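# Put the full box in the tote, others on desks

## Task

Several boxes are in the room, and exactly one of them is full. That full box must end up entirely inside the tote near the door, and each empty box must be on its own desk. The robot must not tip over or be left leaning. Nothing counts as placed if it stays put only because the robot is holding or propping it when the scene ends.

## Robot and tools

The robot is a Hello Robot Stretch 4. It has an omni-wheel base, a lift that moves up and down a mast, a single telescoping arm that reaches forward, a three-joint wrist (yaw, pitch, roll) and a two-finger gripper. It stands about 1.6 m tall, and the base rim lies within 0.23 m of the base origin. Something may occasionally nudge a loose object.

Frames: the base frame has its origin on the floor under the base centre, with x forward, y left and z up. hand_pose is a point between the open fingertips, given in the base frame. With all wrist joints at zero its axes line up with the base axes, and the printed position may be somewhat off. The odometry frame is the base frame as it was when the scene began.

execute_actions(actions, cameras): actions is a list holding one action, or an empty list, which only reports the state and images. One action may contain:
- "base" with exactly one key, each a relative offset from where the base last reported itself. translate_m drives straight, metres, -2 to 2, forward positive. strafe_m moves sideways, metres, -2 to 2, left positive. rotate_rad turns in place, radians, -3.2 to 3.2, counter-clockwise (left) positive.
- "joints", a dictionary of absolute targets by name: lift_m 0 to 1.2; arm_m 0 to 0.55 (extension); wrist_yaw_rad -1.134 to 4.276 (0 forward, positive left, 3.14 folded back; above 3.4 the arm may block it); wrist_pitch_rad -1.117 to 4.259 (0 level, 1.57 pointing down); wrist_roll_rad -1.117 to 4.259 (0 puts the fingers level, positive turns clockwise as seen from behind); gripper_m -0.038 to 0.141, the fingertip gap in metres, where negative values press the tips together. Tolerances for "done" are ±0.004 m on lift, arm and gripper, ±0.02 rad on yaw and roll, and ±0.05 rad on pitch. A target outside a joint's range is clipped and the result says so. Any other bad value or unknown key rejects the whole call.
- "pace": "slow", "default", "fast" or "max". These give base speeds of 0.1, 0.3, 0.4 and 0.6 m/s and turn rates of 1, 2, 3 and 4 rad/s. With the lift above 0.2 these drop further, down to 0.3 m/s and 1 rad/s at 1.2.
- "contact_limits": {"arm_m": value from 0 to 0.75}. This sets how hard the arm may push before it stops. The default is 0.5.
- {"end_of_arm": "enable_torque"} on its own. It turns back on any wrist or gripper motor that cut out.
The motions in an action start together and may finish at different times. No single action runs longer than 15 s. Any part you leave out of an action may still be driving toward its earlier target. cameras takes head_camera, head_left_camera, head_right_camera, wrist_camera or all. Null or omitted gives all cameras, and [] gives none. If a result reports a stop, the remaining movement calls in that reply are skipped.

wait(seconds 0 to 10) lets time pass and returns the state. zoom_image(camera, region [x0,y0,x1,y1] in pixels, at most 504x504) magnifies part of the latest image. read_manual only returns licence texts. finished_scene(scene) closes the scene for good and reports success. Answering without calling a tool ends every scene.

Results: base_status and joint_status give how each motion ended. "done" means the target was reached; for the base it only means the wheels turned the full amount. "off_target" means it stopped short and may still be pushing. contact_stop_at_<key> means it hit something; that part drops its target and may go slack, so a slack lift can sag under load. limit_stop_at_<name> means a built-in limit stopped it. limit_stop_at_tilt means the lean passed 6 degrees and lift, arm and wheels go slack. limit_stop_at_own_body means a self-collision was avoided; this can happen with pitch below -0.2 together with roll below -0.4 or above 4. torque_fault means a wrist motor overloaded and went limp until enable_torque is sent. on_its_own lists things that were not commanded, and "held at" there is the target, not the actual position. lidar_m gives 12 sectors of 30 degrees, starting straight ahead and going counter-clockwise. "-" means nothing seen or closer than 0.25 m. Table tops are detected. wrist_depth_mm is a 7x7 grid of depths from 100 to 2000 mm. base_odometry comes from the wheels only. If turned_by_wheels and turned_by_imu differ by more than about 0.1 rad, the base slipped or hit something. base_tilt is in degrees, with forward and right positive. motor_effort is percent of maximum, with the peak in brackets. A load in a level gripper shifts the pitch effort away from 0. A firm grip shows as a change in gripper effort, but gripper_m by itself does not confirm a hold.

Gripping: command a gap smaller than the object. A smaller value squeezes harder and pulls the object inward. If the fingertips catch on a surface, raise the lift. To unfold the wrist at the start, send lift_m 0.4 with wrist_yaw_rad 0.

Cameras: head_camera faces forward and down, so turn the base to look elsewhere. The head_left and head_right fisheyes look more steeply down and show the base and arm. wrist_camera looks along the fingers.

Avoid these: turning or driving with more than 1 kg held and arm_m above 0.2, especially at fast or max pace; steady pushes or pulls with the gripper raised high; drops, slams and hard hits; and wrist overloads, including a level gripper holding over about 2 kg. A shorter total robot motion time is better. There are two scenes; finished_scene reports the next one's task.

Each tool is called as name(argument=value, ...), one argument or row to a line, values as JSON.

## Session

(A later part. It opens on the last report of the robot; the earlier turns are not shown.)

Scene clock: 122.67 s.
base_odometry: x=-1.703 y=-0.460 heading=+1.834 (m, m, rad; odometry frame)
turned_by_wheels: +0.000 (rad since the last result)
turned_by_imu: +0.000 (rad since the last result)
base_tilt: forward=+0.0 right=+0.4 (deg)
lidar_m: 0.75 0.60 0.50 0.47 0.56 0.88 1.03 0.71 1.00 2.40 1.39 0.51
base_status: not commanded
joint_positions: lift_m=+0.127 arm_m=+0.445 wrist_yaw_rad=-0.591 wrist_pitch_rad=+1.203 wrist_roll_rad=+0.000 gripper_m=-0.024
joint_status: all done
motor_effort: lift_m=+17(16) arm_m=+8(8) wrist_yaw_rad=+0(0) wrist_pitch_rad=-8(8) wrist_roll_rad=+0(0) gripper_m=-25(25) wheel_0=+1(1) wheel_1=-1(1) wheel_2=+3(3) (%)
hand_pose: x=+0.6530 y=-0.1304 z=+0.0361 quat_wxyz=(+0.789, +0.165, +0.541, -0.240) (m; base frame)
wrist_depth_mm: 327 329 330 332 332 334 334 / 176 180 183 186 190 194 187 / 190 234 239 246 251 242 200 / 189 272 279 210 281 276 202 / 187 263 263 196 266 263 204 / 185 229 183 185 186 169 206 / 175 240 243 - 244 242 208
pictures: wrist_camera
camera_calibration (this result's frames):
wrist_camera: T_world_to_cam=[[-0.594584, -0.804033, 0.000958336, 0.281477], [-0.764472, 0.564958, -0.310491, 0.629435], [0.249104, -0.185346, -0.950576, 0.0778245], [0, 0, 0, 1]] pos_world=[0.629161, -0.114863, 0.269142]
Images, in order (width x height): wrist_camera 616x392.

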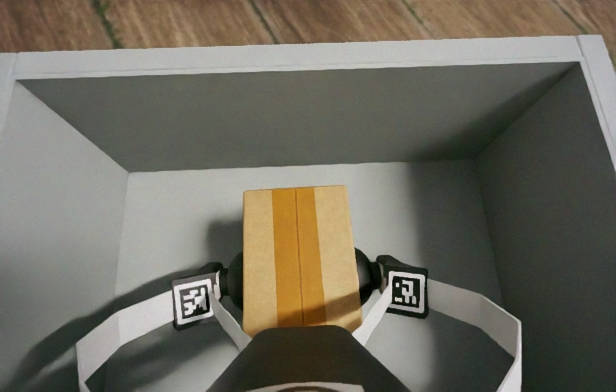

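execute_actions(
  actions=[
    {"joints": {"gripper_m": 0.095, "lift_m": 0.124}},
  ],
  cameras=["wrist_camera"],
)

execute_actions(
  actions=[
    {"joints": {"lift_m": 0.3}, "pace": "fast"},
  ],
  cameras=["wrist_camera", "head_right_camera"],
)

Scene clock: 124.97 s.
base_odometry: x=-1.703 y=-0.460 heading=+1.834 (m, m, rad; odometry frame)
turned_by_wheels: +0.000 (rad since the last result)
turned_by_imu: +0.000 (rad since the last result)
base_tilt: forward=+0.0 right=+0.4 (deg)
lidar_m: 0.74 0.61 0.49 0.48 0.55 0.89 1.04 0.70 0.99 2.42 1.41 0.51
base_status: not commanded
joint_positions: lift_m=+0.124 arm_m=+0.445 wrist_yaw_rad=-0.591 wrist_pitch_rad=+1.201 wrist_roll_rad=+0.000 gripper_m=+0.095
joint_status: all done
motor_effort: lift_m=+18(19) arm_m=+8(8) wrist_yaw_rad=-1(0) wrist_pitch_rad=-3(8) wrist_roll_rad=+0(1) gripper_m=-1(27) wheel_0=+1(1) wheel_1=-1(1) wheel_2=+3(3) (%)
hand_pose: x=+0.6533 y=-0.1307 z=+0.0333 quat_wxyz=(+0.789, +0.165, +0.541, -0.240) (m; base frame)
wrist_depth_mm: 327 329 330 330 330 332 334 / 174 179 182 185 189 192 186 / 190 232 237 242 249 241 200 / 189 271 277 225 279 273 202 / 187 260 262 214 263 263 204 / 185 246 208 204 249 250 206 / 183 237 240 - 243 240 208
pictures: wrist_camera
camera_calibration (this result's frames):
wrist_camera: T_world_to_cam=[[-0.594702, -0.803946, 0.000882638, 0.281579], [-0.763964, 0.564783, -0.312058, 0.628662], [0.250379, -0.186256, -0.950063, 0.0740082], [0, 0, 0, 1]] pos_world=[0.629201, -0.114899, 0.266243]
Images, in order (width x height): wrist_camera 616x392.

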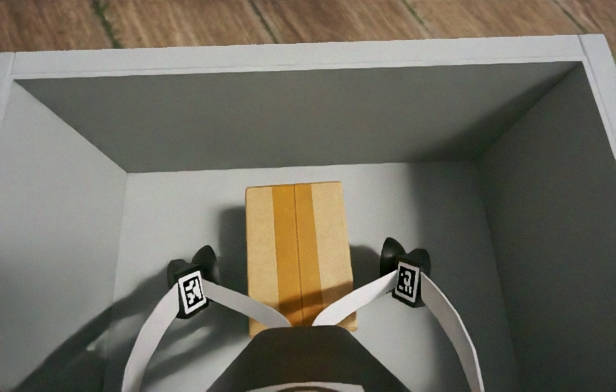

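Scene clock: 126.43 s.
base_odometry: x=-1.703 y=-0.460 heading=+1.834 (m, m, rad; odometry frame)
turned_by_wheels: +0.000 (rad since the last result)
turned_by_imu: +0.000 (rad since the last result)
base_tilt: forward=+0.0 right=+0.4 (deg)
lidar_m: 0.57 0.62 0.49 0.46 0.56 0.90 1.04 0.71 0.97 2.41 1.39 0.52
base_status: not commanded
joint_positions: lift_m=+0.300 arm_m=+0.445 wrist_yaw_rad=-0.591 wrist_pitch_rad=+1.201 wrist_roll_rad=+0.000 gripper_m=+0.095
joint_status: all done
motor_effort: lift_m=+21(24) arm_m=+8(8) wrist_yaw_rad=+0(0) wrist_pitch_rad=-3(3) wrist_roll_rad=+0(0) gripper_m=-1(1) wheel_0=+1(1) wheel_1=+0(1) wheel_2=+3(3) (%)
hand_pose: x=+0.6534 y=-0.1307 z=+0.2091 quat_wxyz=(+0.789, +0.165, +0.541, -0.240) (m; base frame)
wrist_depth_mm: 508 539 549 549 554 554 554 / 517 517 517 521 521 525 525 / 488 488 492 492 492 496 500 / 462 455 375 392 366 466 469 / 442 433 436 436 424 439 442 / 421 329 413 373 415 357 427 / 402 353 402 - 404 336 410
pictures: head_right_camera, wrist_camera
camera_calibration (this result's frames):
wrist_camera: T_world_to_cam=[[-0.594702, -0.803946, 0.000872863, 0.281431], [-0.763908, 0.564746, -0.31226, 0.683578], [0.250547, -0.186368, -0.949996, 0.240862], [0, 0, 0, 1]] pos_world=[0.629211, -0.114903, 0.442027]
Images, in order (width x height): head_right_camera 420x672, wrist_camera 616x392.

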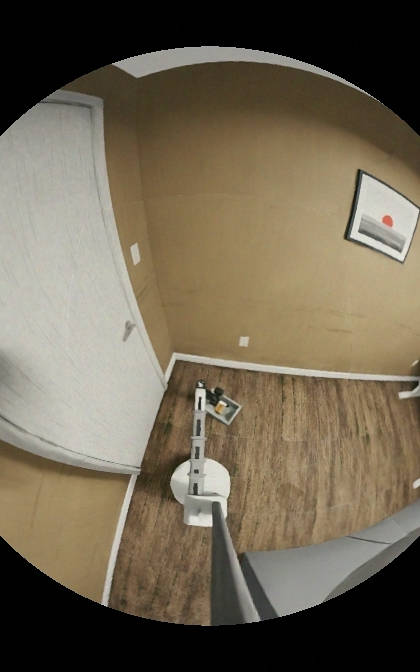

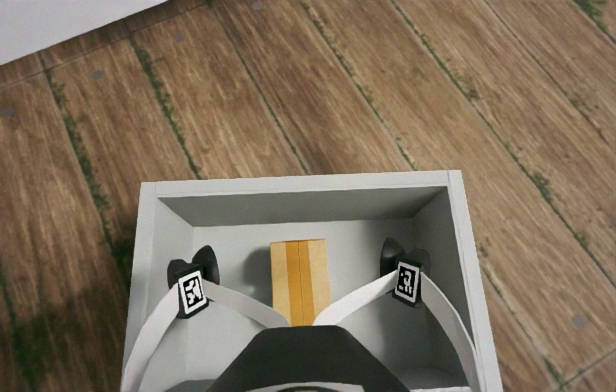

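finished_scene(
  scene=2,
)

The scene is finished: the task was done.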